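# Pull stained block from upright row, lay it flat

## Task

Remove the yellow-brown stained block from the row of blocks standing on edge and set it down lying flat on an empty part of the bench, well apart from the row. Then push the row closed so the grey blocks stand touching face to face once more. Finally open the gripper and move the arm away.

## Robot and tools

Robot: two arms, left_arm and right_arm, each with six revolute joints and a parallel two-finger gripper. Their bases sit in the scene frame at left_arm (+0.009, +0.290, 0) m, quat_wxyz (+0.997, 0, 0, +0.082) and right_arm (+0.035, -0.257, 0) m, quat_wxyz (+0.998, 0, 0, -0.057). The scene frame has its origin on the tabletop midway between the arms, +z up, +x out across the table, and left_arm on the +y side. The arm names do not refer to sides of any camera picture.

execute_actions takes "actions", a list holding zero or one item, plus an optional "pictures" boolean. An empty list sends nothing and just reports the state, with camera images. An item with "rows" is a motion: 1 to 15 rows, "steps" from 3 to 15 (default 15), each step lasting 1/30 s. Row k is used on step k; if rows run out, the final row is held. An item with only "steps" (up to 300) is a wait that commands nothing new; your reply time counts into it. A call that is refused sends nothing at all.

Each row is always 14 numbers covering both arms, even if one arm should stay still: left_arm waist, shoulder, elbow, wrist pitch, wrist yaw, wrist roll, opening, then the same seven for right_arm. The six joint values are absolute target angles in radians, in the same form as the Joint positions line, not offsets. Nominal ranges per arm: waist -2.618 to 3.054, shoulder 0.000 to 3.142, elbow 0.000 to 3.142, wrist pitch -1.571 to 1.571, wrist yaw -1.571 to 1.571, wrist roll -2.094 to 2.094. True ends may differ by up to 0.036 rad. A target beyond an end by more than 0.036 rad, and further out than the current reading, gets the call refused; targets past the real end are clipped there and a "joint sent to its limit" note may appear (possibly referring to an earlier action). Missing that note does not prove more travel exists. Opening is a unitless value from -1 (closed) to +1 (fully open, 0.094 m between pads).

Motion limits: per step each joint target is held within a lead of its measured angle (waist 0.202, shoulder 0.258, elbow 0.238, wrist pitch 0.573, wrist yaw and roll 0.522 rad), and if the targets would move the gripper over 70 mm from where it is, they are all scaled back. Far goals therefore take several actions. Arms keep heading for the last row sent while you think or wait, until everything has nearly stopped or a step is HELD.

Results: the state line gives, per arm, end_effector_position (metres, scene frame) and end_effector_quat_wxyz. That point lies between the finger pads about 1 cm short of the fingertips; fingers point along the gripper's +z and close along its y. Printed positions can be off, more so at long reach. Joint positions and Joint velocities list each arm's six joints (rad, rad/s) then the pad gap (m, m/s). grip_measured is the measured opening on the commanded scale; each gripper can read about 1 mm off. HELD marks steps where your row was partly or wholly not sent. "joint command not followed" means a clearance check altered or blocked joint targets on some steps; the rest still ran. Each result is taken 3 steps before its action finishes; those remaining steps run during your next reply.

Gripping: fingers go to where grip_measured equals your number (except near the ends). To hold, command roughly 0.03 below the grip_measured reading at contact; a smaller gap grips more gently. Pad force caps near 50 to 62 N; very thin parts get less; first contact can spike.

zoom_image: "camera" is cam_low (504x504), cam_left_wrist or cam_right_wrist (616x616 fisheye); "region" is [x0, y0, x1, y1] in image pixels from the top-left, at most 504 by 504. It gives a sharper crop of the latest image. Images come only with an empty action list or "pictures": true. Calibration lines (K, distortion, T_world_to_cam) are given; expect a few degrees and millimetres of error, and wrist camera poses follow the arm joint readings.

read_manual returns only licence texts. finished_scene takes "scene", the number of the current scene, ends it irreversibly and reports success; do it only once the block lies flat apart from the row, the row is closed, and the grippers are open and clear.

Cautions: nothing may leave the table. Avoid drops, slips, slamming, hard impacts and heavy pushing; never let the arms collide or press on each other. Brief external tugs on held parts or pushes on loose objects can occur. Holding loads heats motors: MOTOR HOT appears from 75 °C, at 90 °C that arm halts for 10 s, and at 100 °C the arm loses hold and drops. Release loads when not needed. Motions should be smooth and quick, since the arms keep moving while you write.

Each tool is called after ">>>" in YAML: its name, and indented under it one key for each argument.

## Session

I'll start by looking at the scene.

>>> execute_actions:
  actions: []

Scene clock: 0.00 s of 4800.00 s.
left_arm: end_effector_position=(+0.0960, -0.0103, +0.1901) grip_measured=+1.000 end_effector_quat_wxyz=(+0.074, +0.705, +0.681, -0.183) | right_arm: end_effector_position=(+0.5956, -0.1338, +0.2760) grip_measured=+1.000 end_effector_quat_wxyz=(+0.636, -0.603, +0.387, -0.286)
Joint positions: left_arm=[-1.289  1.481  1.403 -1.226  0.299  0.442  0.094] | right_arm=[ 0.176  1.896  1.308  0.559 -0.516 -1.438  0.094]
Joint velocities: left_arm=[ 0.002 -0.007 -0.007  0.022  0.037 -0.051  0.   ] | right_arm=[ 0.002  0.007 -0.007  0.007  0.037  0.066  0.   ]
Motor temperatures (°C, as the motors report them): left_arm=[30 31 28 29 30 31] | right_arm=[32 29 30 29 32 31]

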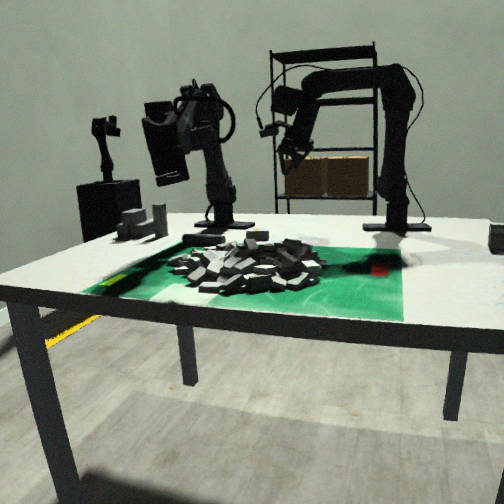

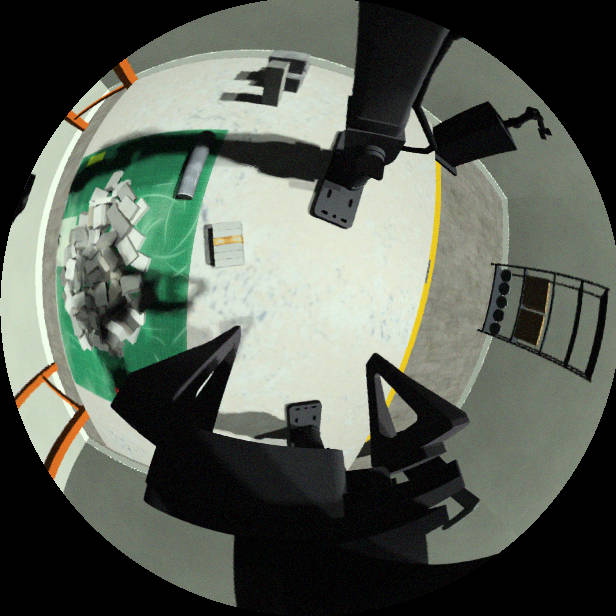

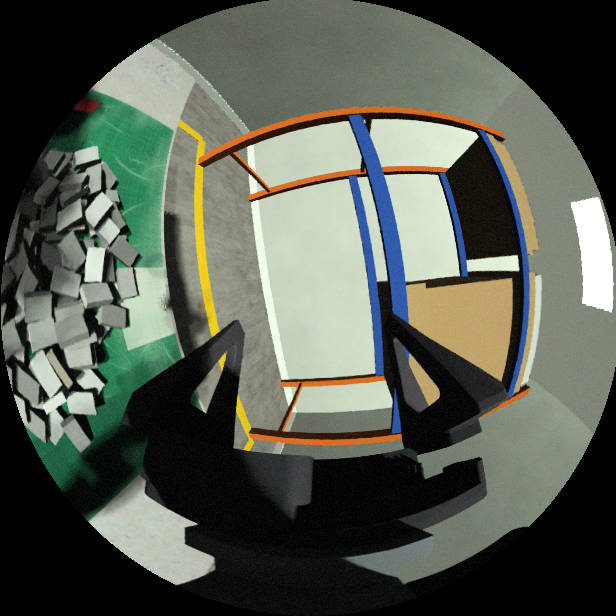

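>>> zoom_image:
  camera: "cam_left_wrist"
  region: [170, 200, 290, 290]

>>> zoom_image:
  camera: "cam_low"
  region: [170, 200, 330, 300]

Region (170, 200, 290, 290) of cam_left_wrist's 616x616 image, scaled by 4.200, with more detail than that image has; it fills the top 378 rows of this view, and the rest is white.

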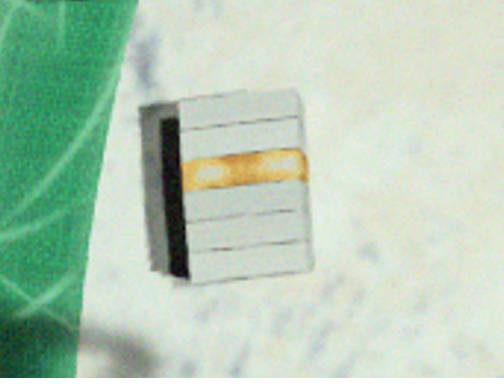

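Region (170, 200, 330, 300) of cam_low's 504x504 image, scaled by 3.150, with more detail than that image has; it fills the top 315 rows of this view, and the rest is white.

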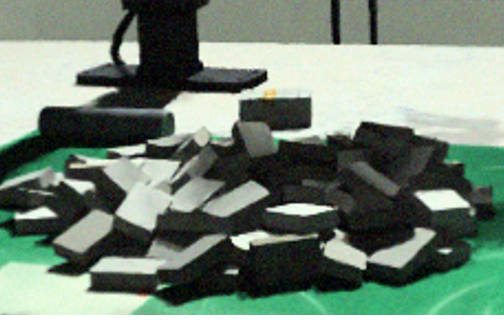

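>>> execute_actions:
  actions:
    - {"rows": [[-1.299,2.2645,2.1309,-1.4372,0,0.206,0.3,-0.45,1.3,1.15,0.0,0,-1.0,1.0]], "steps": 15}

>>> execute_actions:
  actions:
    - {"rows": [[-1.299,2.2645,2.1309,-1.4372,0,0.206,0.3,-0.45,1.1,1.1,-1.3,0,-1.0,1.0]], "steps": 15}

Scene clock: 12.43 s of 4800.00 s.
left_arm: end_effector_position=(+0.1968, -0.1159, +0.0896) grip_measured=+0.301 end_effector_quat_wxyz=(+0.003, +0.628, +0.778, -0.016) | right_arm: end_effector_position=(+0.5168, -0.3773, +0.3316) grip_measured=+1.000 end_effector_quat_wxyz=(+0.530, -0.354, +0.665, -0.389)
Joint positions: left_arm=[-1.294  2.276  2.109 -1.384  0.026  0.229  0.061] | right_arm=[-0.189  1.493  1.188  0.168 -0.159 -1.144  0.094]
Joint velocities: left_arm=[-0.002  0.921 -0.027 -0.3   -0.183 -0.095 -0.002] | right_arm=[-1.199 -1.16  -0.002 -0.505  0.505  0.418  0.   ]
Motor temperatures (°C, as the motors report them): left_arm=[30 32 30 30 30 31] | right_arm=[32 34 32 32 32 31]
Steps of this call (steps 1 to 90: nothing new was sent; then 9.03 s passed at rest; steps 91 to 102: the first 12 steps of this action). Readings (joint positions):
91: left_arm=[-1.292 1.514 1.445 -1.278 0.258 0.409] | right_arm=[0.171 1.884 1.300 0.533 -0.487 -1.411]
92: left_arm=[-1.294 1.578 1.531 -1.341 0.208 0.369] | right_arm=[0.160 1.857 1.279 0.484 -0.449 -1.376]
94: left_arm=[-1.294 1.736 1.708 -1.380 0.134 0.312] | right_arm=[0.113 1.793 1.240 0.393 -0.376 -1.313]
98: left_arm=[-1.294 2.075 2.046 -1.392 0.057 0.253] | right_arm=[-0.027 1.651 1.198 0.253 -0.249 -1.213]
102: the state above

Scene clock: 12.93 s of 4800.00 s.
left_arm: end_effector_position=(+0.1952, -0.1045, +0.0874) grip_measured=+0.301 end_effector_quat_wxyz=(-0.015, +0.622, +0.783, +0.003) | right_arm: end_effector_position=(+0.3357, -0.4437, +0.2942) grip_measured=+1.000 end_effector_quat_wxyz=(+0.344, -0.205, +0.850, -0.343)
Joint positions: left_arm=[-1.294  2.281  2.109 -1.427  0.007  0.214  0.061] | right_arm=[-0.452  1.101  1.148 -0.603 -0.017 -1.031  0.094]
Joint velocities: left_arm=[-0.002 -0.027 -0.012 -0.007  0.081 -0.022  0.001] | right_arm=[-0.002 -0.007 -0.129 -1.883  0.095  0.095  0.   ]
Motor temperatures (°C, as the motors report them): left_arm=[30 33 30 29 30 31] | right_arm=[32 34 32 32 32 31]
Steps of this call (steps 1 to 3: the last 3 steps of your previous action; steps 4 to 15: the first 12 steps of this action). Readings (joint positions):
4: left_arm=[-1.294 2.320 2.109 -1.413 0.014 0.219] | right_arm=[-0.377 1.341 1.187 0.090 -0.086 -1.086]
5: left_arm=[-1.294 2.313 2.109 -1.416 0.013 0.218] | right_arm=[-0.413 1.291 1.177 0.025 -0.066 -1.075]
7: left_arm=[-1.294 2.298 2.109 -1.420 0.010 0.216] | right_arm=[-0.449 1.192 1.159 -0.117 -0.038 -1.059]
11: left_arm=[-1.294 2.281 2.109 -1.425 0.008 0.214] | right_arm=[-0.452 1.104 1.156 -0.361 -0.024 -1.041]
15: the state above

>>> execute_actions:
  actions: []

Scene clock: 13.07 s of 4800.00 s.
left_arm: end_effector_position=(+0.1952, -0.1043, +0.0874) grip_measured=+0.301 end_effector_quat_wxyz=(-0.015, +0.622, +0.783, +0.004) | right_arm: end_effector_position=(+0.2981, -0.4208, +0.2369) grip_measured=+1.000 end_effector_quat_wxyz=(+0.254, -0.214, +0.909, -0.252)
Joint positions: left_arm=[-1.294  2.281  2.109 -1.428  0.007  0.213  0.061] | right_arm=[-0.452  1.101  1.133 -0.871 -0.012 -1.024  0.094]
Joint velocities: left_arm=[-0.002 -0.012 -0.017  0.022 -0.051  0.007 -0.001] | right_arm=[ 0.002 -0.007 -0.1   -1.971 -0.022  0.022  0.   ]
Motor temperatures (°C, as the motors report them): left_arm=[30 33 30 29 30 31] | right_arm=[32 34 32 32 32 31]
Kept back: nothing.
Steps of this call (steps 1 to 3: the last 3 steps of your previous action; step 4: the robot went on to your last target). Readings (joint positions):
1: left_arm=[-1.294 2.281 2.109 -1.428 0.007 0.213] | right_arm=[-0.452 1.101 1.144 -0.668 -0.016 -1.029]
2: left_arm=[-1.294 2.281 2.109 -1.428 0.007 0.213] | right_arm=[-0.452 1.101 1.140 -0.734 -0.015 -1.027]
4: the state above
camera_calibration (this result's frames):
cam_left_wrist: T_world_to_cam=[[-0.878402, -0.477025, 0.0292739, 0.120166], [-0.3798, 0.733928, 0.563117, 0.139365], [-0.290106, 0.483525, -0.825858, 0.291926], [0, 0, 0, 1]] pos_world=[0.243174, -0.186115, 0.159093]
cam_right_wrist: T_world_to_cam=[[0.207108, -0.824315, 0.526888, -0.528708], [-0.972057, -0.112557, 0.205999, 0.210291], [-0.110503, -0.554829, -0.824593, 0.0966011], [0, 0, 0, 1]] pos_world=[0.324589, -0.358555, 0.314907]

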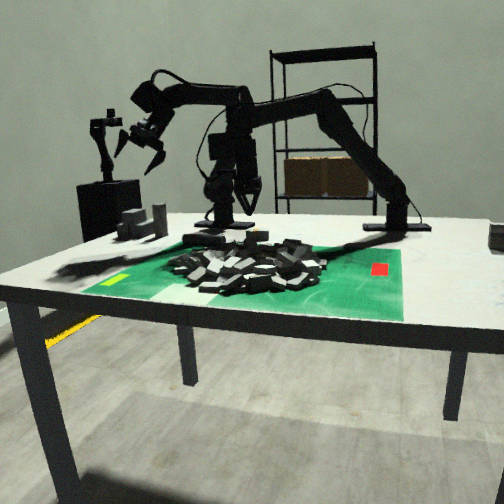

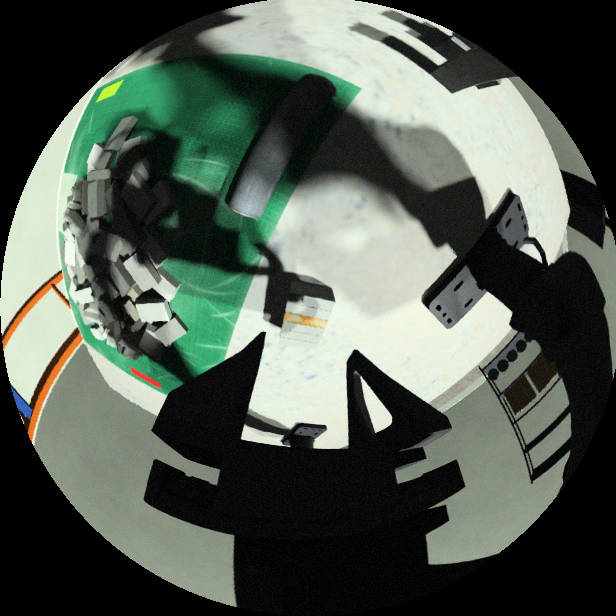

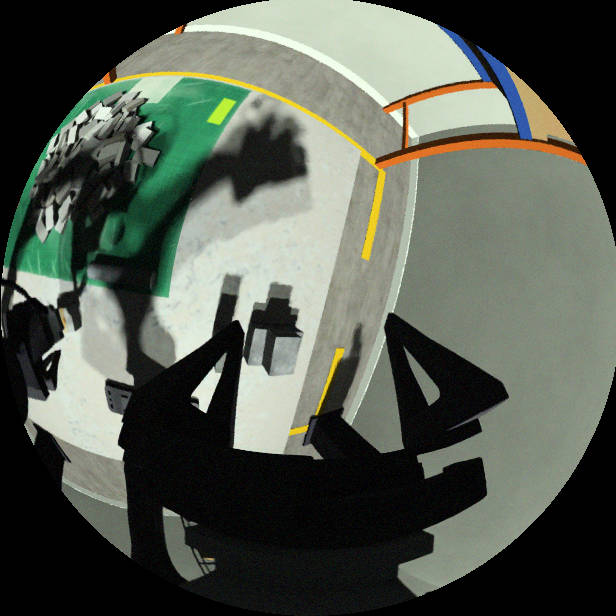

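>>> zoom_image:
  camera: "cam_left_wrist"
  region: [230, 250, 390, 370]

Region (230, 250, 390, 370) of cam_left_wrist's 616x616 image, scaled by 3.150, with more detail than that image has; it fills the top 378 rows of this view, and the rest is white.

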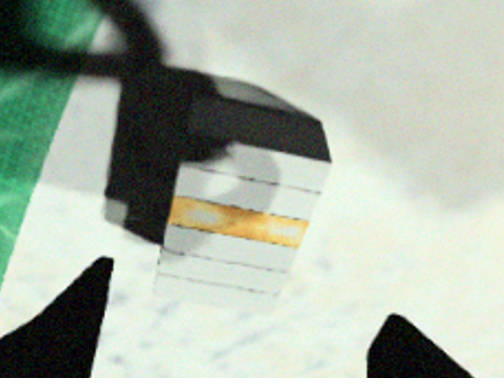

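>>> zoom_image:
  camera: "cam_left_wrist"
  region: [270, 270, 350, 360]

Region (270, 270, 350, 360) of cam_left_wrist's 616x616 image, scaled by 5.600, with more detail than that image has.

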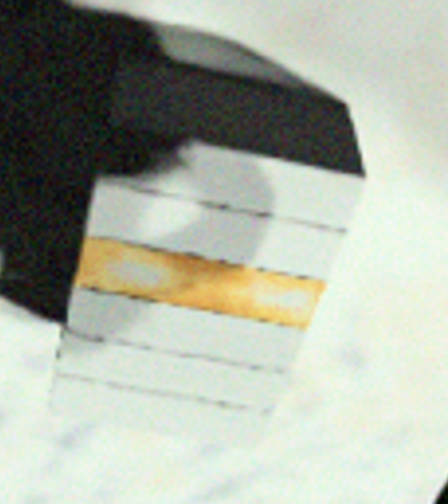

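>>> execute_actions:
  actions:
    - {"rows": [ [-1.2993,2.2640,2.1260,-1.4319,0,0.2056,0.3,-0.45,1.1,1.1,-1.3,0,-1.0,1.0], [-1.2999,2.2628,2.1126,-1.4175,-0.001,0.2045,0.3,-0.45,1.1,1.1,-1.3,0,-1.0,1.0], [-1.3009,2.2609,2.0928,-1.3963,-0.0015,0.2029,0.3,-0.45,1.1,1.1,-1.3,0,-1.0,1.0], [-1.3022,2.2587,2.0688,-1.3706,-0.0025,0.2009,0.3,-0.45,1.1,1.1,-1.3,0,-1.0,1.0], [-1.3035,2.2563,2.0428,-1.3426,-0.0035,0.1988,0.3,-0.45,1.1,1.1,-1.3,0,-1.0,1.0], [-1.3048,2.2538,2.0167,-1.3146,-0.0045,0.1966,0.3,-0.45,1.1,1.1,-1.3,0,-1.0,1.0], [-1.3061,2.2516,1.9927,-1.2889,-0.0055,0.1946,0.3,-0.45,1.1,1.1,-1.3,0,-1.0,1.0], [-1.3071,2.2497,1.9729,-1.2677,-0.0063,0.1930,0.3,-0.45,1.1,1.1,-1.3,0,-1.0,1.0], [-1.3077,2.2485,1.9595,-1.2533,-0.0068,0.1919,0.3,-0.45,1.1,1.1,-1.3,0,-1.0,1.0], [-1.308,2.248,1.9546,-1.248,-0.007,0.1915,0.3,-0.45,1.1,1.1,-1.3,0,-1.0,1.0]], "steps": 15}
  pictures: true

Scene clock: 17.67 s of 4800.00 s.
left_arm: end_effector_position=(+0.1943, -0.1001, +0.0570) grip_measured=+0.301 end_effector_quat_wxyz=(-0.016, +0.618, +0.786, +0.007) | right_arm: end_effector_position=(+0.2203, -0.3733, +0.1798) grip_measured=+1.000 end_effector_quat_wxyz=(+0.107, -0.216, +0.965, -0.106)
Joint positions: left_arm=[-1.294  2.267  1.963 -1.303  0.001  0.202  0.061] | right_arm=[-0.452  1.101  1.114 -1.282 -0.002 -1.008  0.094]
Joint velocities: left_arm=[-0.017 -0.007 -0.198  0.139 -0.022 -0.037 -0.001] | right_arm=[-0.027 -0.022  0.007  0.037 -0.022 -0.007  0.   ]
Motor temperatures (°C, as the motors report them): left_arm=[30 35 30 29 30 31] | right_arm=[32 32 32 32 32 31]
Steps of this call (steps 1 to 30: the robot went on to your last target; steps 31 to 90: nothing new was sent; then 1.20 s passed at rest; steps 91 to 102: the first 12 steps of this action). Readings (joint positions):
91: left_arm=[-1.294 2.281 2.109 -1.428 0.007 0.213] | right_arm=[-0.452 1.101 1.114 -1.282 -0.002 -1.008]
92: left_arm=[-1.294 2.281 2.109 -1.428 0.007 0.213] | right_arm=[-0.452 1.101 1.114 -1.282 -0.002 -1.008]
94: left_arm=[-1.294 2.280 2.104 -1.419 0.006 0.211] | right_arm=[-0.452 1.101 1.114 -1.282 -0.002 -1.008]
98: left_arm=[-1.294 2.267 2.029 -1.353 0.004 0.206] | right_arm=[-0.452 1.101 1.114 -1.282 -0.002 -1.008]
102: the state above
camera_calibration (this result's frames):
cam_left_wrist: T_world_to_cam=[[-0.873062, -0.487072, 0.0228599, 0.120637], [-0.389824, 0.725375, 0.567335, 0.153849], [-0.292915, 0.486407, -0.82317, 0.265167], [0, 0, 0, 1]] pos_world=[0.242969, -0.181818, 0.128236]
cam_right_wrist: T_world_to_cam=[[0.32862, -0.917617, 0.223579, -0.450408], [-0.843215, -0.178418, 0.507106, 0.0446515], [-0.425438, -0.35517, -0.83238, 0.212532], [0, 0, 0, 1]] pos_world=[0.276083, -0.32985, 0.254966]

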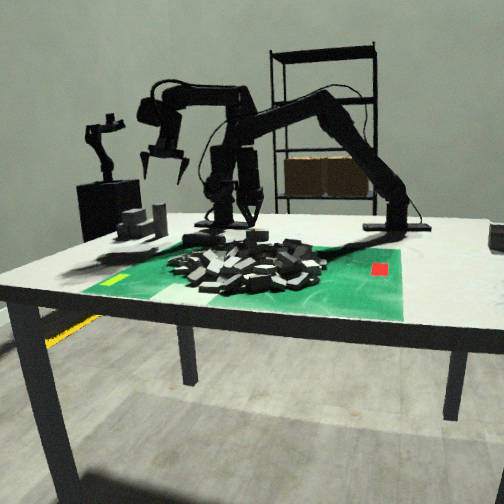

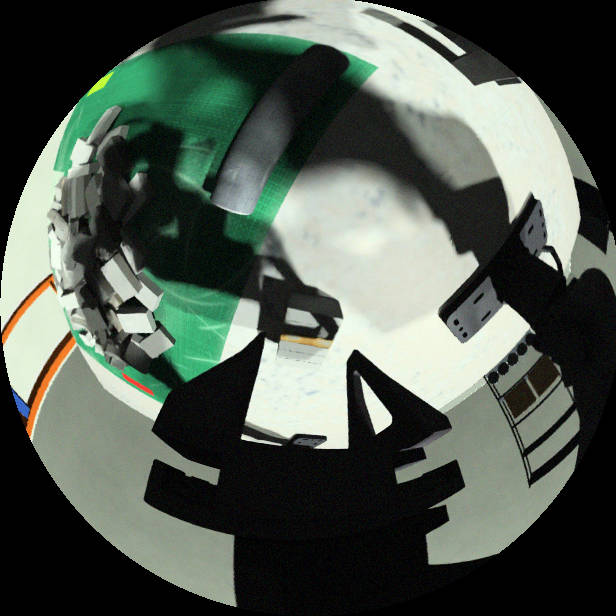

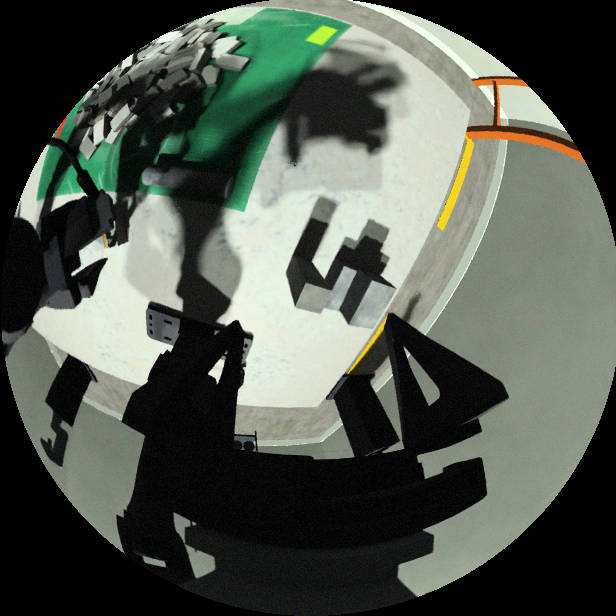

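>>> execute_actions:
  actions: []

Scene clock: 17.77 s of 4800.00 s.
left_arm: end_effector_position=(+0.1958, -0.1029, +0.0558) grip_measured=+0.301 end_effector_quat_wxyz=(-0.010, +0.617, +0.787, +0.005) | right_arm: end_effector_position=(+0.2203, -0.3733, +0.1798) grip_measured=+1.000 end_effector_quat_wxyz=(+0.107, -0.216, +0.965, -0.106)
Joint positions: left_arm=[-1.294  2.267  1.959 -1.285  0.     0.2    0.061] | right_arm=[-0.452  1.101  1.114 -1.282 -0.002 -1.008  0.094]
Joint velocities: left_arm=[-0.007 -0.022  0.002  0.198 -0.007  0.022 -0.   ] | right_arm=[-0.012  0.012 -0.007 -0.007 -0.11  -0.007  0.   ]
Motor temperatures (°C, as the motors report them): left_arm=[30 35 30 29 30 31] | right_arm=[32 32 32 32 32 31]
Kept back: nothing.
Steps of this call (steps 1 to 3: the last 3 steps of your previous action). Readings (joint positions):
1: left_arm=[-1.294 2.267 1.959 -1.297 0.001 0.201] | right_arm=[-0.452 1.101 1.114 -1.282 -0.002 -1.008]
2: left_arm=[-1.294 2.267 1.959 -1.291 0.001 0.201] | right_arm=[-0.452 1.101 1.114 -1.282 -0.002 -1.008]
3: the state above
camera_calibration (this result's frames):
cam_left_wrist: T_world_to_cam=[[-0.872477, -0.488116, 0.0229679, 0.120351], [-0.394531, 0.731374, 0.556271, 0.159338], [-0.288323, 0.476272, -0.830684, 0.264537], [0, 0, 0, 1]] pos_world=[0.244139, -0.183782, 0.128347]
cam_right_wrist: T_world_to_cam=[[0.32862, -0.917617, 0.223579, -0.450408], [-0.843215, -0.178418, 0.507106, 0.0446515], [-0.425438, -0.35517, -0.83238, 0.212532], [0, 0, 0, 1]] pos_world=[0.276083, -0.32985, 0.254966]

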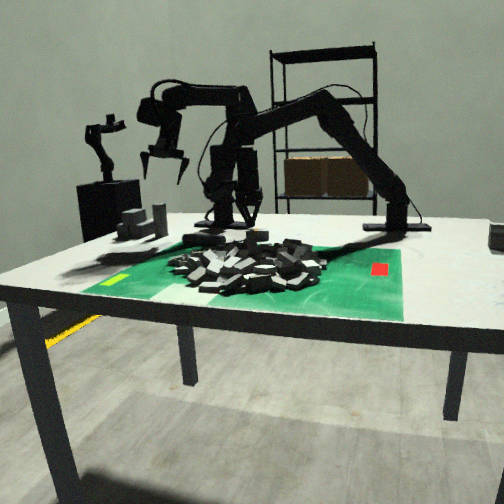

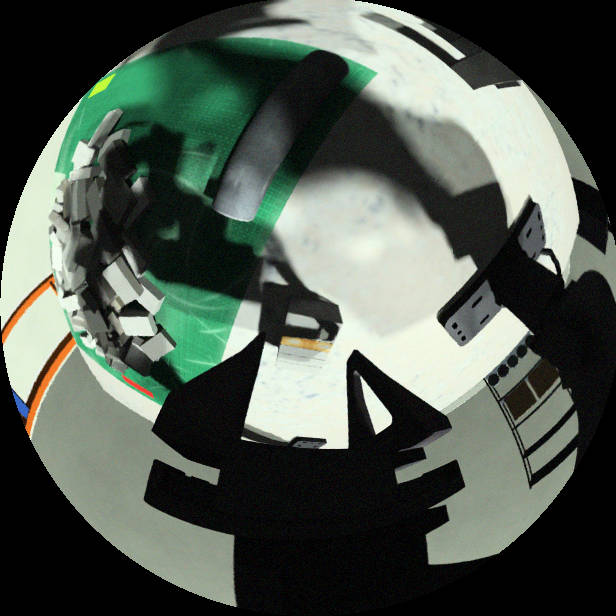

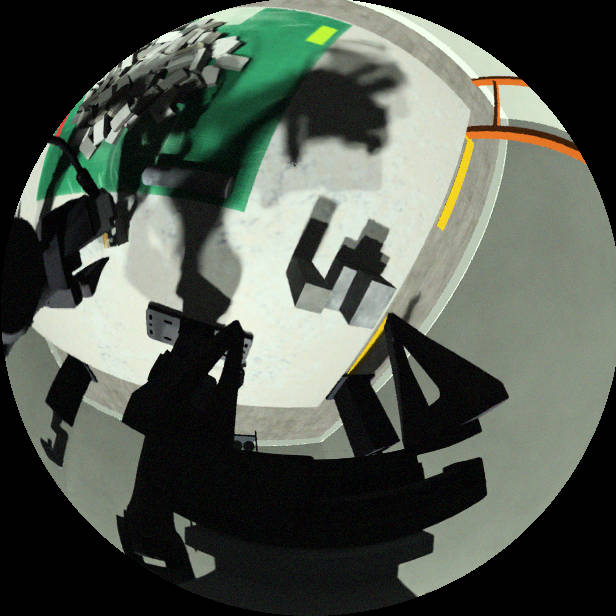

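>>> execute_actions:
  actions: []

Scene clock: 17.97 s of 4800.00 s.
left_arm: end_effector_position=(+0.1980, -0.1075, +0.0558) grip_measured=+0.301 end_effector_quat_wxyz=(-0.001, +0.617, +0.787, +0.000) | right_arm: end_effector_position=(+0.2203, -0.3733, +0.1798) grip_measured=+1.000 end_effector_quat_wxyz=(+0.107, -0.216, +0.965, -0.106)
Joint positions: left_arm=[-1.294  2.267  1.959 -1.265  0.     0.199  0.061] | right_arm=[-0.452  1.101  1.114 -1.282 -0.002 -1.008  0.094]
Joint velocities: left_arm=[-0.017 -0.007  0.002  0.037 -0.051 -0.007  0.   ] | right_arm=[-0.017  0.002 -0.007 -0.066  0.007 -0.081  0.   ]
Motor temperatures (°C, as the motors report them): left_arm=[30 35 30 29 30 31] | right_arm=[32 32 32 32 32 31]
Kept back: nothing.
Steps of this call (steps 1 to 6: the robot went on to your last target). Readings (joint positions):
1: left_arm=[-1.294 2.267 1.959 -1.279 0.000 0.200] | right_arm=[-0.452 1.101 1.114 -1.282 -0.002 -1.008]
2: left_arm=[-1.294 2.267 1.959 -1.274 0.000 0.199] | right_arm=[-0.452 1.101 1.114 -1.282 -0.002 -1.008]
4: left_arm=[-1.294 2.267 1.959 -1.269 0.000 0.199] | right_arm=[-0.452 1.101 1.114 -1.282 -0.002 -1.008]
6: the state above
camera_calibration (this result's frames):
cam_left_wrist: T_world_to_cam=[[-0.872131, -0.488685, 0.0239744, 0.119888], [-0.400294, 0.740845, 0.539364, 0.166649], [-0.28134, 0.460799, -0.841731, 0.264842], [0, 0, 0, 1]] pos_world=[0.245777, -0.186913, 0.130167]
cam_right_wrist: T_world_to_cam=[[0.32862, -0.917617, 0.223579, -0.450408], [-0.843215, -0.178418, 0.507106, 0.0446515], [-0.425438, -0.35517, -0.83238, 0.212532], [0, 0, 0, 1]] pos_world=[0.276083, -0.32985, 0.254966]

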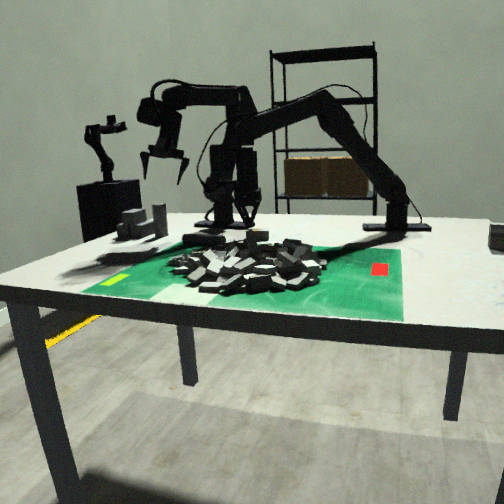

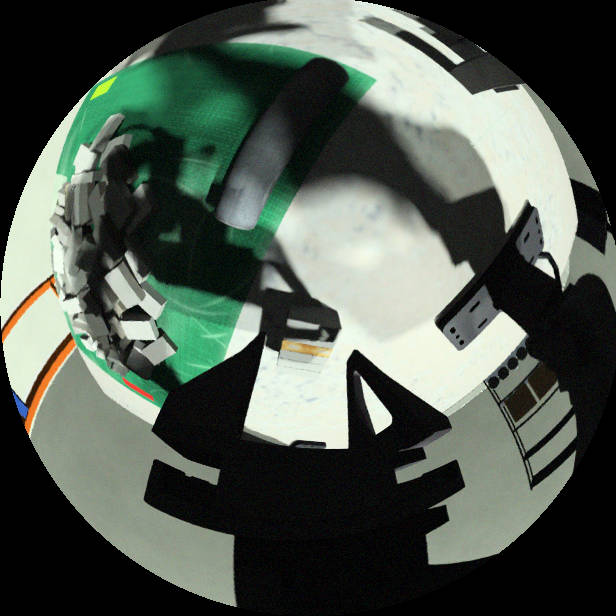

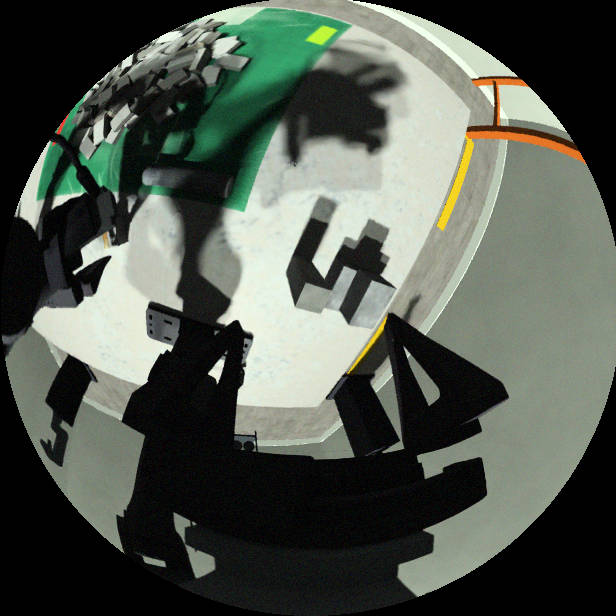

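>>> zoom_image:
  camera: "cam_left_wrist"
  region: [250, 280, 370, 380]

Region (250, 280, 370, 380) of cam_left_wrist's 616x616 image, scaled by 4.200, with more detail than that image has.

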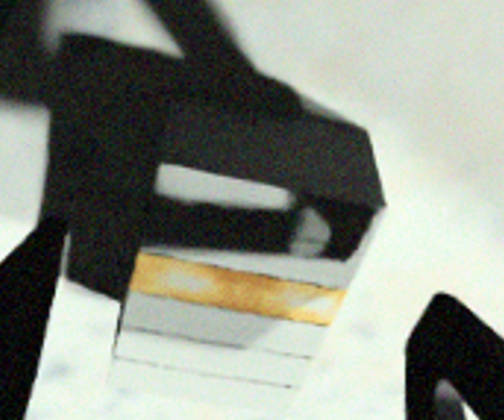

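>>> zoom_image:
  camera: "cam_left_wrist"
  region: [330, 330, 410, 410]

>>> zoom_image:
  camera: "cam_left_wrist"
  region: [210, 315, 290, 395]

Region (330, 330, 410, 410) of cam_left_wrist's 616x616 image, scaled by 6.300, with more detail than that image has.

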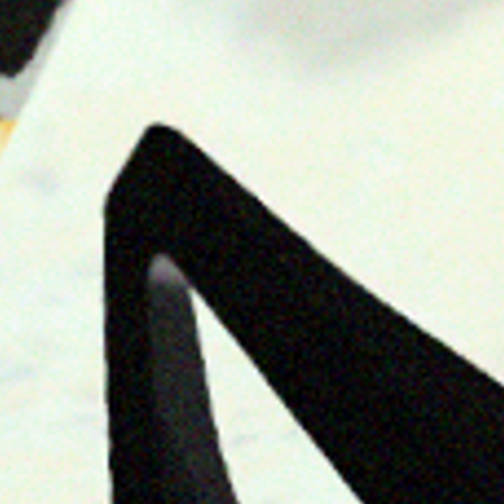

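Region (210, 315, 290, 395) of cam_left_wrist's 616x616 image, scaled by 6.300, with more detail than that image has.

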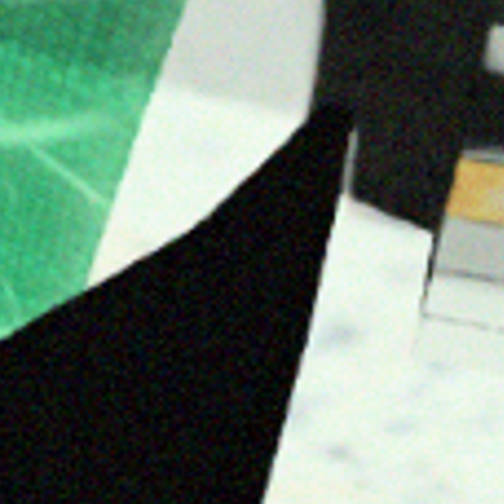

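>>> zoom_image:
  camera: "cam_low"
  region: [215, 180, 295, 250]

Region (215, 180, 295, 250) of cam_low's 504x504 image, scaled by 6.300, with more detail than that image has; it fills the top 441 rows of this view, and the rest is white.

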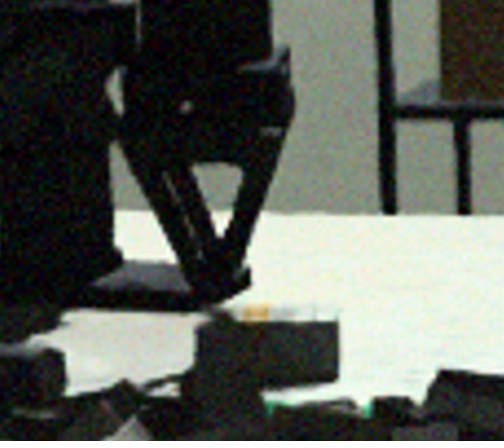

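>>> execute_actions:
  actions: []

Scene clock: 20.63 s of 4800.00 s.
left_arm: end_effector_position=(+0.1986, -0.1085, +0.0558) grip_measured=+0.301 end_effector_quat_wxyz=(+0.001, +0.616, +0.788, -0.001) | right_arm: end_effector_position=(+0.2203, -0.3733, +0.1798) grip_measured=+1.000 end_effector_quat_wxyz=(+0.107, -0.216, +0.965, -0.106)
Joint positions: left_arm=[-1.294  2.267  1.959 -1.26  -0.     0.198  0.061] | right_arm=[-0.452  1.101  1.114 -1.282 -0.002 -1.008  0.094]
Joint velocities: left_arm=[-0.012  0.017  0.017  0.007  0.007  0.007  0.   ] | right_arm=[ 0.007 -0.002  0.007 -0.037 -0.095 -0.007  0.   ]
Motor temperatures (°C, as the motors report them): left_arm=[30 36 30 29 30 31] | right_arm=[32 32 32 32 32 31]
Kept back: nothing.
Steps of this call (steps 1 to 30: the robot went on to your last target; steps 31 to 80: nothing new was sent). Readings (joint positions):
1: left_arm=[-1.294 2.267 1.959 -1.264 0.000 0.199] | right_arm=[-0.452 1.101 1.114 -1.282 -0.002 -1.008]
2: left_arm=[-1.294 2.267 1.959 -1.263 0.000 0.199] | right_arm=[-0.452 1.101 1.114 -1.282 -0.002 -1.008]
4: left_arm=[-1.294 2.267 1.959 -1.261 0.000 0.199] | right_arm=[-0.452 1.101 1.114 -1.282 -0.002 -1.008]
8: left_arm=[-1.294 2.267 1.959 -1.260 0.000 0.199] | right_arm=[-0.452 1.101 1.114 -1.282 -0.002 -1.008]
80: the state above
All arms were judged still, so your last target was given up. Only a new action makes them travel on or press farther. Fingers that are still opening or closing keep moving.
camera_calibration (this result's frames):
cam_left_wrist: T_world_to_cam=[[-0.871817, -0.489247, 0.0239412, 0.119748], [-0.402183, 0.742861, 0.53517, 0.168516], [-0.279615, 0.456942, -0.844405, 0.264895], [0, 0, 0, 1]] pos_world=[0.246241, -0.187639, 0.130627]
cam_right_wrist: T_world_to_cam=[[0.32862, -0.917617, 0.223579, -0.450408], [-0.843215, -0.178418, 0.507106, 0.0446515], [-0.425438, -0.35517, -0.83238, 0.212532], [0, 0, 0, 1]] pos_world=[0.276083, -0.32985, 0.254966]

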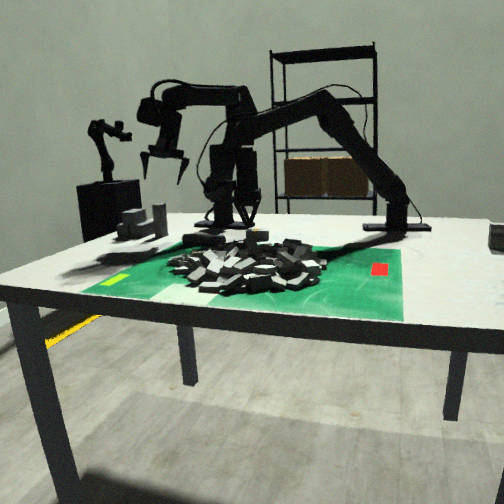

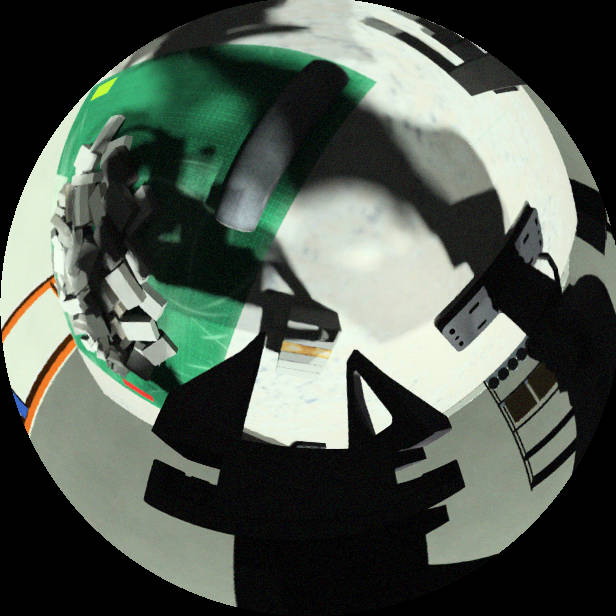

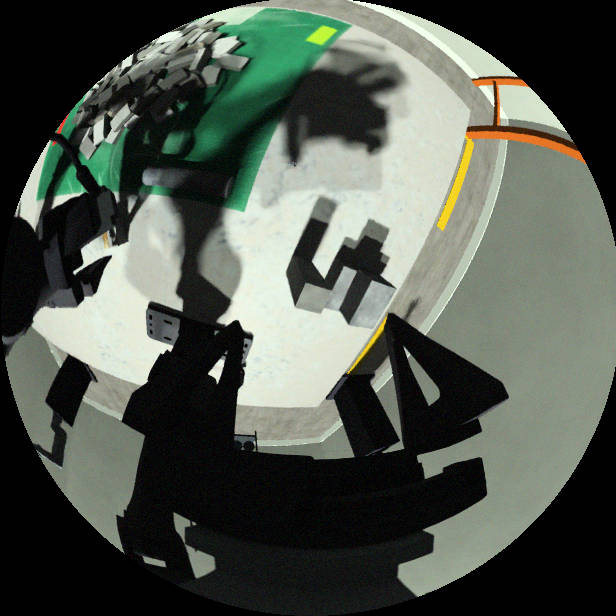

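>>> zoom_image:
  camera: "cam_left_wrist"
  region: [240, 280, 380, 400]

Region (240, 280, 380, 400) of cam_left_wrist's 616x616 image, scaled by 3.600, with more detail than that image has; it fills the top 432 rows of this view, and the rest is white.

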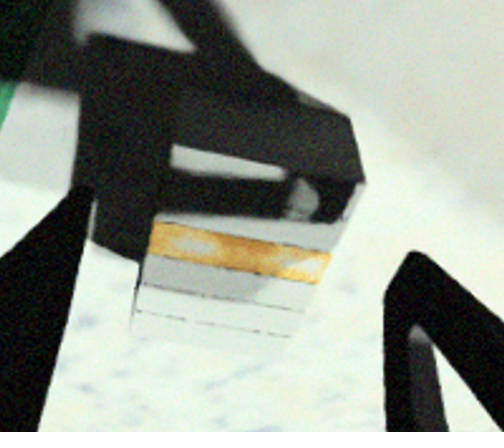

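>>> execute_actions:
  actions:
    - {"rows": [ [-1.314,2.2481,1.9510,-1.2444,-0.007,0.1915,0.3,-0.45,1.1,1.1,-1.3,0,-1.0,1.0], [-1.314,2.2484,1.9411,-1.2330,-0.007,0.1915,0.3,-0.45,1.1,1.1,-1.3,0,-1.0,1.0], [-1.314,2.2488,1.9265,-1.2160,-0.007,0.1915,0.3,-0.45,1.1,1.1,-1.3,0,-1.0,1.0], [-1.314,2.2493,1.9088,-1.1960,-0.007,0.1915,0.3,-0.45,1.1,1.1,-1.3,0,-1.0,1.0], [-1.314,2.2498,1.8896,-1.1760,-0.007,0.1915,0.3,-0.45,1.1,1.1,-1.3,0,-1.0,1.0], [-1.314,2.2503,1.8704,-1.1570,-0.007,0.1915,0.3,-0.45,1.1,1.1,-1.3,0,-1.0,1.0], [-1.314,2.2508,1.8527,-1.1410,-0.007,0.1915,0.3,-0.45,1.1,1.1,-1.3,0,-1.0,1.0], [-1.314,2.2512,1.8381,-1.1290,-0.007,0.1915,0.3,-0.45,1.1,1.1,-1.3,0,-1.0,1.0], [-1.314,2.2515,1.8282,-1.1220,-0.007,0.1915,0.3,-0.45,1.1,1.1,-1.3,0,-1.0,1.0], [-1.314,2.2516,1.8246,-1.1200,-0.007,0.1915,0.3,-0.45,1.1,1.1,-1.3,0,-1.0,1.0] ], "steps": 15}

>>> execute_actions:
  actions:
    - {"steps": 10}
  pictures: true

Scene clock: 22.30 s of 4800.00 s.
left_arm: end_effector_position=(+0.1892, -0.1006, +0.0250) grip_measured=+0.301 end_effector_quat_wxyz=(-0.010, +0.621, +0.784, +0.006) | right_arm: end_effector_position=(+0.2203, -0.3733, +0.1798) grip_measured=+1.000 end_effector_quat_wxyz=(+0.107, -0.216, +0.965, -0.105)
Joint positions: left_arm=[-1.306  2.264  1.832 -1.162 -0.001  0.198  0.061] | right_arm=[-0.452  1.101  1.114 -1.282 -0.002 -1.007  0.094]
Joint velocities: left_arm=[ 0.002 -0.002 -0.144  0.11  -0.066  0.037 -0.   ] | right_arm=[-0.002 -0.002  0.007 -0.007  0.007 -0.007  0.   ]
Motor temperatures (°C, as the motors report them): left_arm=[30 37 30 29 30 31] | right_arm=[32 32 32 32 32 31]
Steps of this call (steps 1 to 38: nothing new was sent; steps 39 to 50: the first 12 steps of this action). Readings (joint positions):
39: left_arm=[-1.295 2.267 1.959 -1.259 -0.001 0.198] | right_arm=[-0.452 1.101 1.114 -1.282 -0.002 -1.007]
40: left_arm=[-1.296 2.267 1.959 -1.258 -0.001 0.198] | right_arm=[-0.452 1.101 1.114 -1.282 -0.002 -1.007]
42: left_arm=[-1.300 2.266 1.949 -1.242 -0.001 0.198] | right_arm=[-0.452 1.101 1.114 -1.282 -0.002 -1.007]
46: left_arm=[-1.306 2.264 1.883 -1.189 -0.001 0.198] | right_arm=[-0.452 1.101 1.114 -1.282 -0.002 -1.007]
50: the state above

Scene clock: 22.63 s of 4800.00 s.
left_arm: end_effector_position=(+0.1917, -0.1062, +0.0245) grip_measured=+0.301 end_effector_quat_wxyz=(+0.001, +0.621, +0.784, +0.000) | right_arm: end_effector_position=(+0.2203, -0.3733, +0.1798) grip_measured=+1.000 end_effector_quat_wxyz=(+0.107, -0.216, +0.965, -0.105)
Joint positions: left_arm=[-1.306  2.264  1.83  -1.135 -0.001  0.198  0.061] | right_arm=[-0.452  1.101  1.114 -1.282 -0.002 -1.007  0.094]
Joint velocities: left_arm=[ 0.012 -0.012 -0.007 -0.022  0.007 -0.037 -0.   ] | right_arm=[ 0.007 -0.017 -0.012 -0.081 -0.007 -0.037  0.   ]
Motor temperatures (°C, as the motors report them): left_arm=[30 37 30 29 30 31] | right_arm=[32 32 32 32 32 31]
Kept back: nothing.
Steps of this call (steps 1 to 3: the last 3 steps of your previous action; steps 4 to 10: the robot went on to your last target). Readings (joint positions):
1: left_arm=[-1.306 2.264 1.830 -1.159 -0.001 0.198] | right_arm=[-0.452 1.101 1.114 -1.282 -0.002 -1.007]
2: left_arm=[-1.306 2.264 1.830 -1.155 -0.001 0.198] | right_arm=[-0.452 1.101 1.114 -1.282 -0.002 -1.007]
4: left_arm=[-1.306 2.264 1.830 -1.145 -0.001 0.198] | right_arm=[-0.452 1.101 1.114 -1.282 -0.002 -1.007]
8: left_arm=[-1.306 2.264 1.830 -1.137 -0.001 0.198] | right_arm=[-0.452 1.101 1.114 -1.282 -0.002 -1.007]
10: the state above
camera_calibration (this result's frames):
cam_left_wrist: T_world_to_cam=[[-0.877725, -0.47861, 0.0230731, 0.117956], [-0.393118, 0.746801, 0.536421, 0.179412], [-0.273967, 0.461759, -0.843635, 0.234925], [0, 0, 0, 1]] pos_world=[0.238425, -0.186008, 0.0992291]
cam_right_wrist: T_world_to_cam=[[0.328272, -0.917758, 0.223511, -0.450372], [-0.84331, -0.178159, 0.507038, 0.0447813], [-0.425518, -0.354935, -0.83244, 0.212648], [0, 0, 0, 1]] pos_world=[0.276094, -0.329878, 0.254973]

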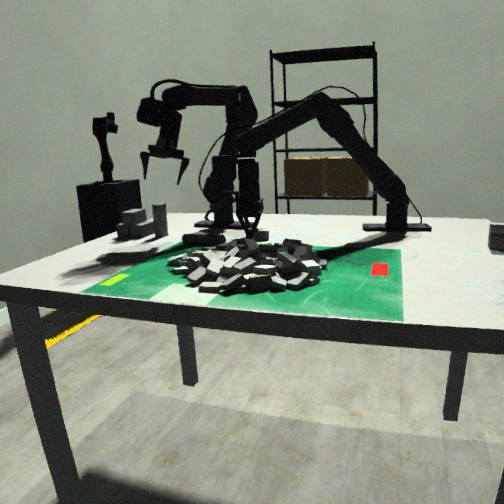

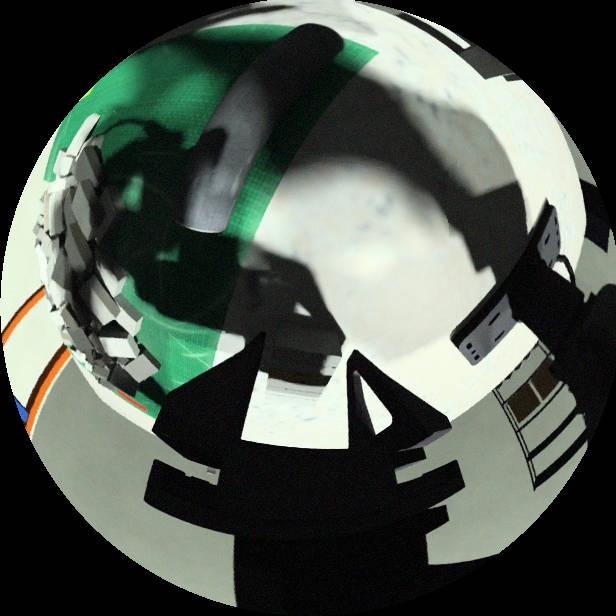

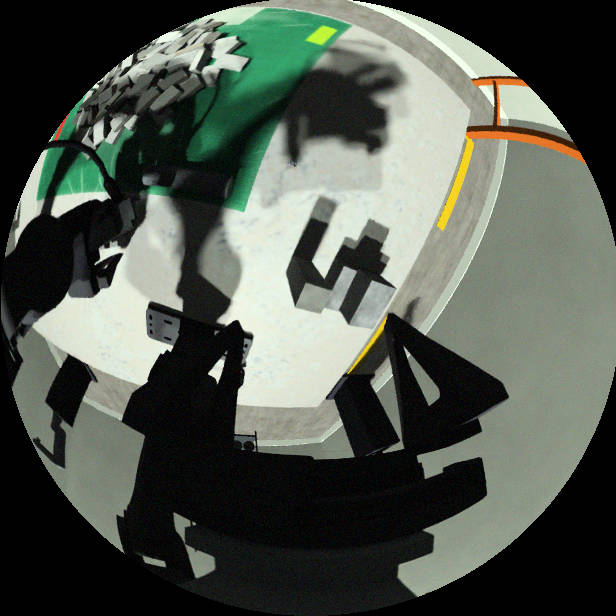

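>>> zoom_image:
  camera: "cam_left_wrist"
  region: [250, 310, 370, 420]

Region (250, 310, 370, 420) of cam_left_wrist's 616x616 image, scaled by 4.200, with more detail than that image has; it fills the top 462 rows of this view, and the rest is white.

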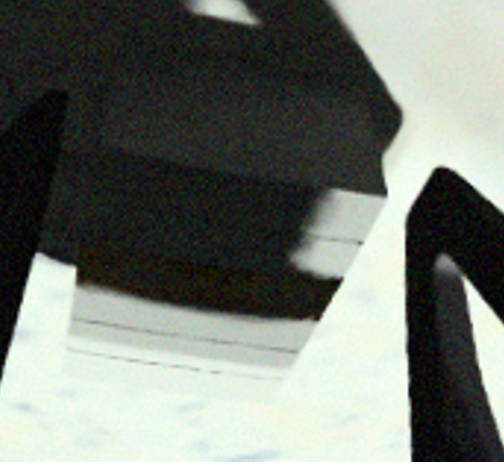

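>>> execute_actions:
  actions:
    - {"rows": [ [-1.287,2.253,1.8246,-1.1200,-0.007,0.1915,0.24,-0.45,1.1,1.1,-1.3,0,-1.0,1.0], [-1.287,2.254,1.8246,-1.1200,-0.007,0.1915,0.17,-0.45,1.1,1.1,-1.3,0,-1.0,1.0], [-1.287,2.254,1.8246,-1.1200,-0.007,0.1915,0.10,-0.45,1.1,1.1,-1.3,0,-1.0,1.0], [-1.2935,2.254,1.8246,-1.1200,-0.007,0.1915,0.04,-0.45,1.1,1.1,-1.3,0,-1.0,1.0], [-1.2935,2.254,1.8246,-1.1200,-0.007,0.1915,-0.01,-0.45,1.1,1.1,-1.3,0,-1.0,1.0], [-1.2935,2.254,1.8246,-1.1200,-0.007,0.1915,-0.04,-0.45,1.1,1.1,-1.3,0,-1.0,1.0], [-1.2935,2.254,1.8246,-1.1200,-0.007,0.1915,-0.06,-0.45,1.1,1.1,-1.3,0,-1.0,1.0], [-1.2935,2.254,1.8246,-1.1200,-0.007,0.1915,-0.08,-0.45,1.1,1.1,-1.3,0,-1.0,1.0], [-1.2935,2.254,1.8246,-1.1200,-0.007,0.1915,-0.095,-0.45,1.1,1.1,-1.3,0,-1.0,1.0], [-1.2935,2.254,1.8246,-1.1200,-0.007,0.1915,-0.11,-0.45,1.1,1.1,-1.3,0,-1.0,1.0], [-1.2935,2.254,1.8246,-1.1200,-0.007,0.1915,-0.125,-0.45,1.1,1.1,-1.3,0,-1.0,1.0] ], "steps": 15}
  pictures: true

Scene clock: 24.73 s of 4800.00 s.
left_arm: end_effector_position=(+0.1950, -0.1058, +0.0245) grip_measured=-0.122 end_effector_quat_wxyz=(+0.003, +0.619, +0.786, +0.000) | right_arm: end_effector_position=(+0.2203, -0.3733, +0.1798) grip_measured=+1.000 end_effector_quat_wxyz=(+0.107, -0.216, +0.965, -0.105)
Joint positions: left_arm=[-1.3    2.264  1.83  -1.13  -0.004  0.198  0.041] | right_arm=[-0.452  1.101  1.114 -1.282 -0.002 -1.007  0.094]
Joint velocities: left_arm=[ 0.002  0.017 -0.007 -0.022  0.037  0.095 -0.003] | right_arm=[-0.002 -0.022  0.007  0.095 -0.066  0.007  0.   ]
Motor temperatures (°C, as the motors report them): left_arm=[30 37 30 29 30 31] | right_arm=[32 31 32 32 32 31]
Steps of this call (steps 1 to 30: the robot went on to your last target; steps 31 to 51: nothing new was sent; steps 52 to 63: the first 12 steps of this action). Readings (joint positions):
52: left_arm=[-1.305 2.264 1.830 -1.132 -0.001 0.198] | right_arm=[-0.452 1.101 1.114 -1.282 -0.002 -1.007]
53: left_arm=[-1.305 2.264 1.830 -1.132 -0.001 0.198] | right_arm=[-0.452 1.101 1.114 -1.282 -0.002 -1.007]
55: left_arm=[-1.301 2.264 1.830 -1.132 -0.001 0.198] | right_arm=[-0.452 1.101 1.114 -1.282 -0.002 -1.007]
59: left_arm=[-1.300 2.264 1.830 -1.132 -0.002 0.198] | right_arm=[-0.452 1.101 1.114 -1.282 -0.002 -1.007]
63: the state above
camera_calibration (this result's frames):
cam_left_wrist: T_world_to_cam=[[-0.874874, -0.483908, 0.0207048, 0.119963], [-0.399916, 0.745816, 0.532753, 0.181732], [-0.273245, 0.457811, -0.846018, 0.235155], [0, 0, 0, 1]] pos_world=[0.241885, -0.185145, 0.0996431]
cam_right_wrist: T_world_to_cam=[[0.328272, -0.917758, 0.223511, -0.450372], [-0.84331, -0.178159, 0.507038, 0.0447813], [-0.425518, -0.354935, -0.83244, 0.212648], [0, 0, 0, 1]] pos_world=[0.276094, -0.329878, 0.254973]

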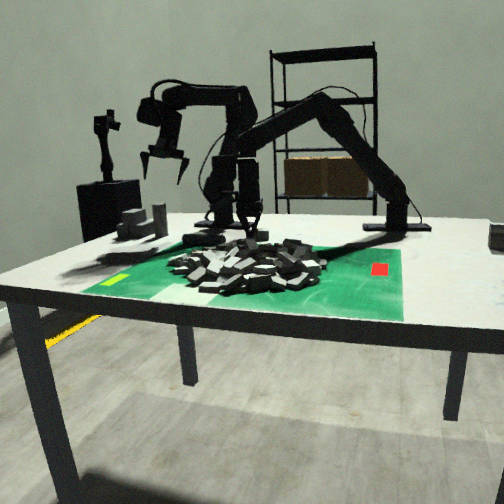

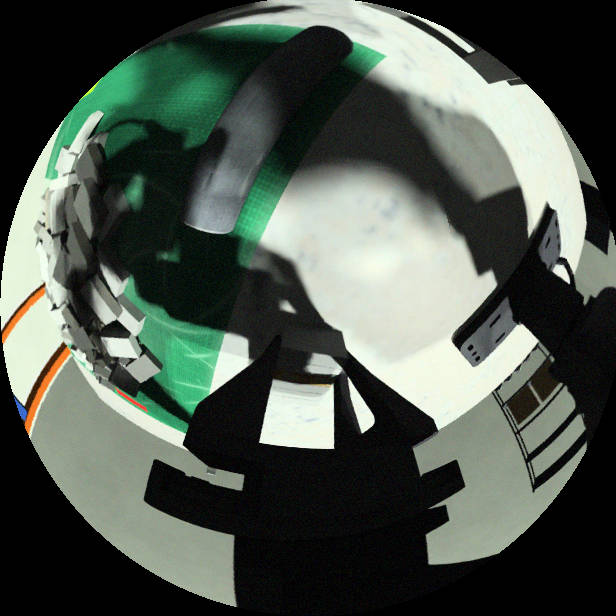

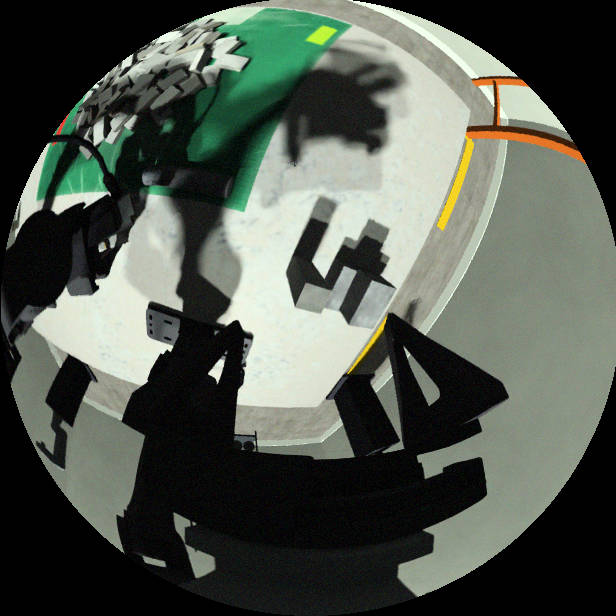

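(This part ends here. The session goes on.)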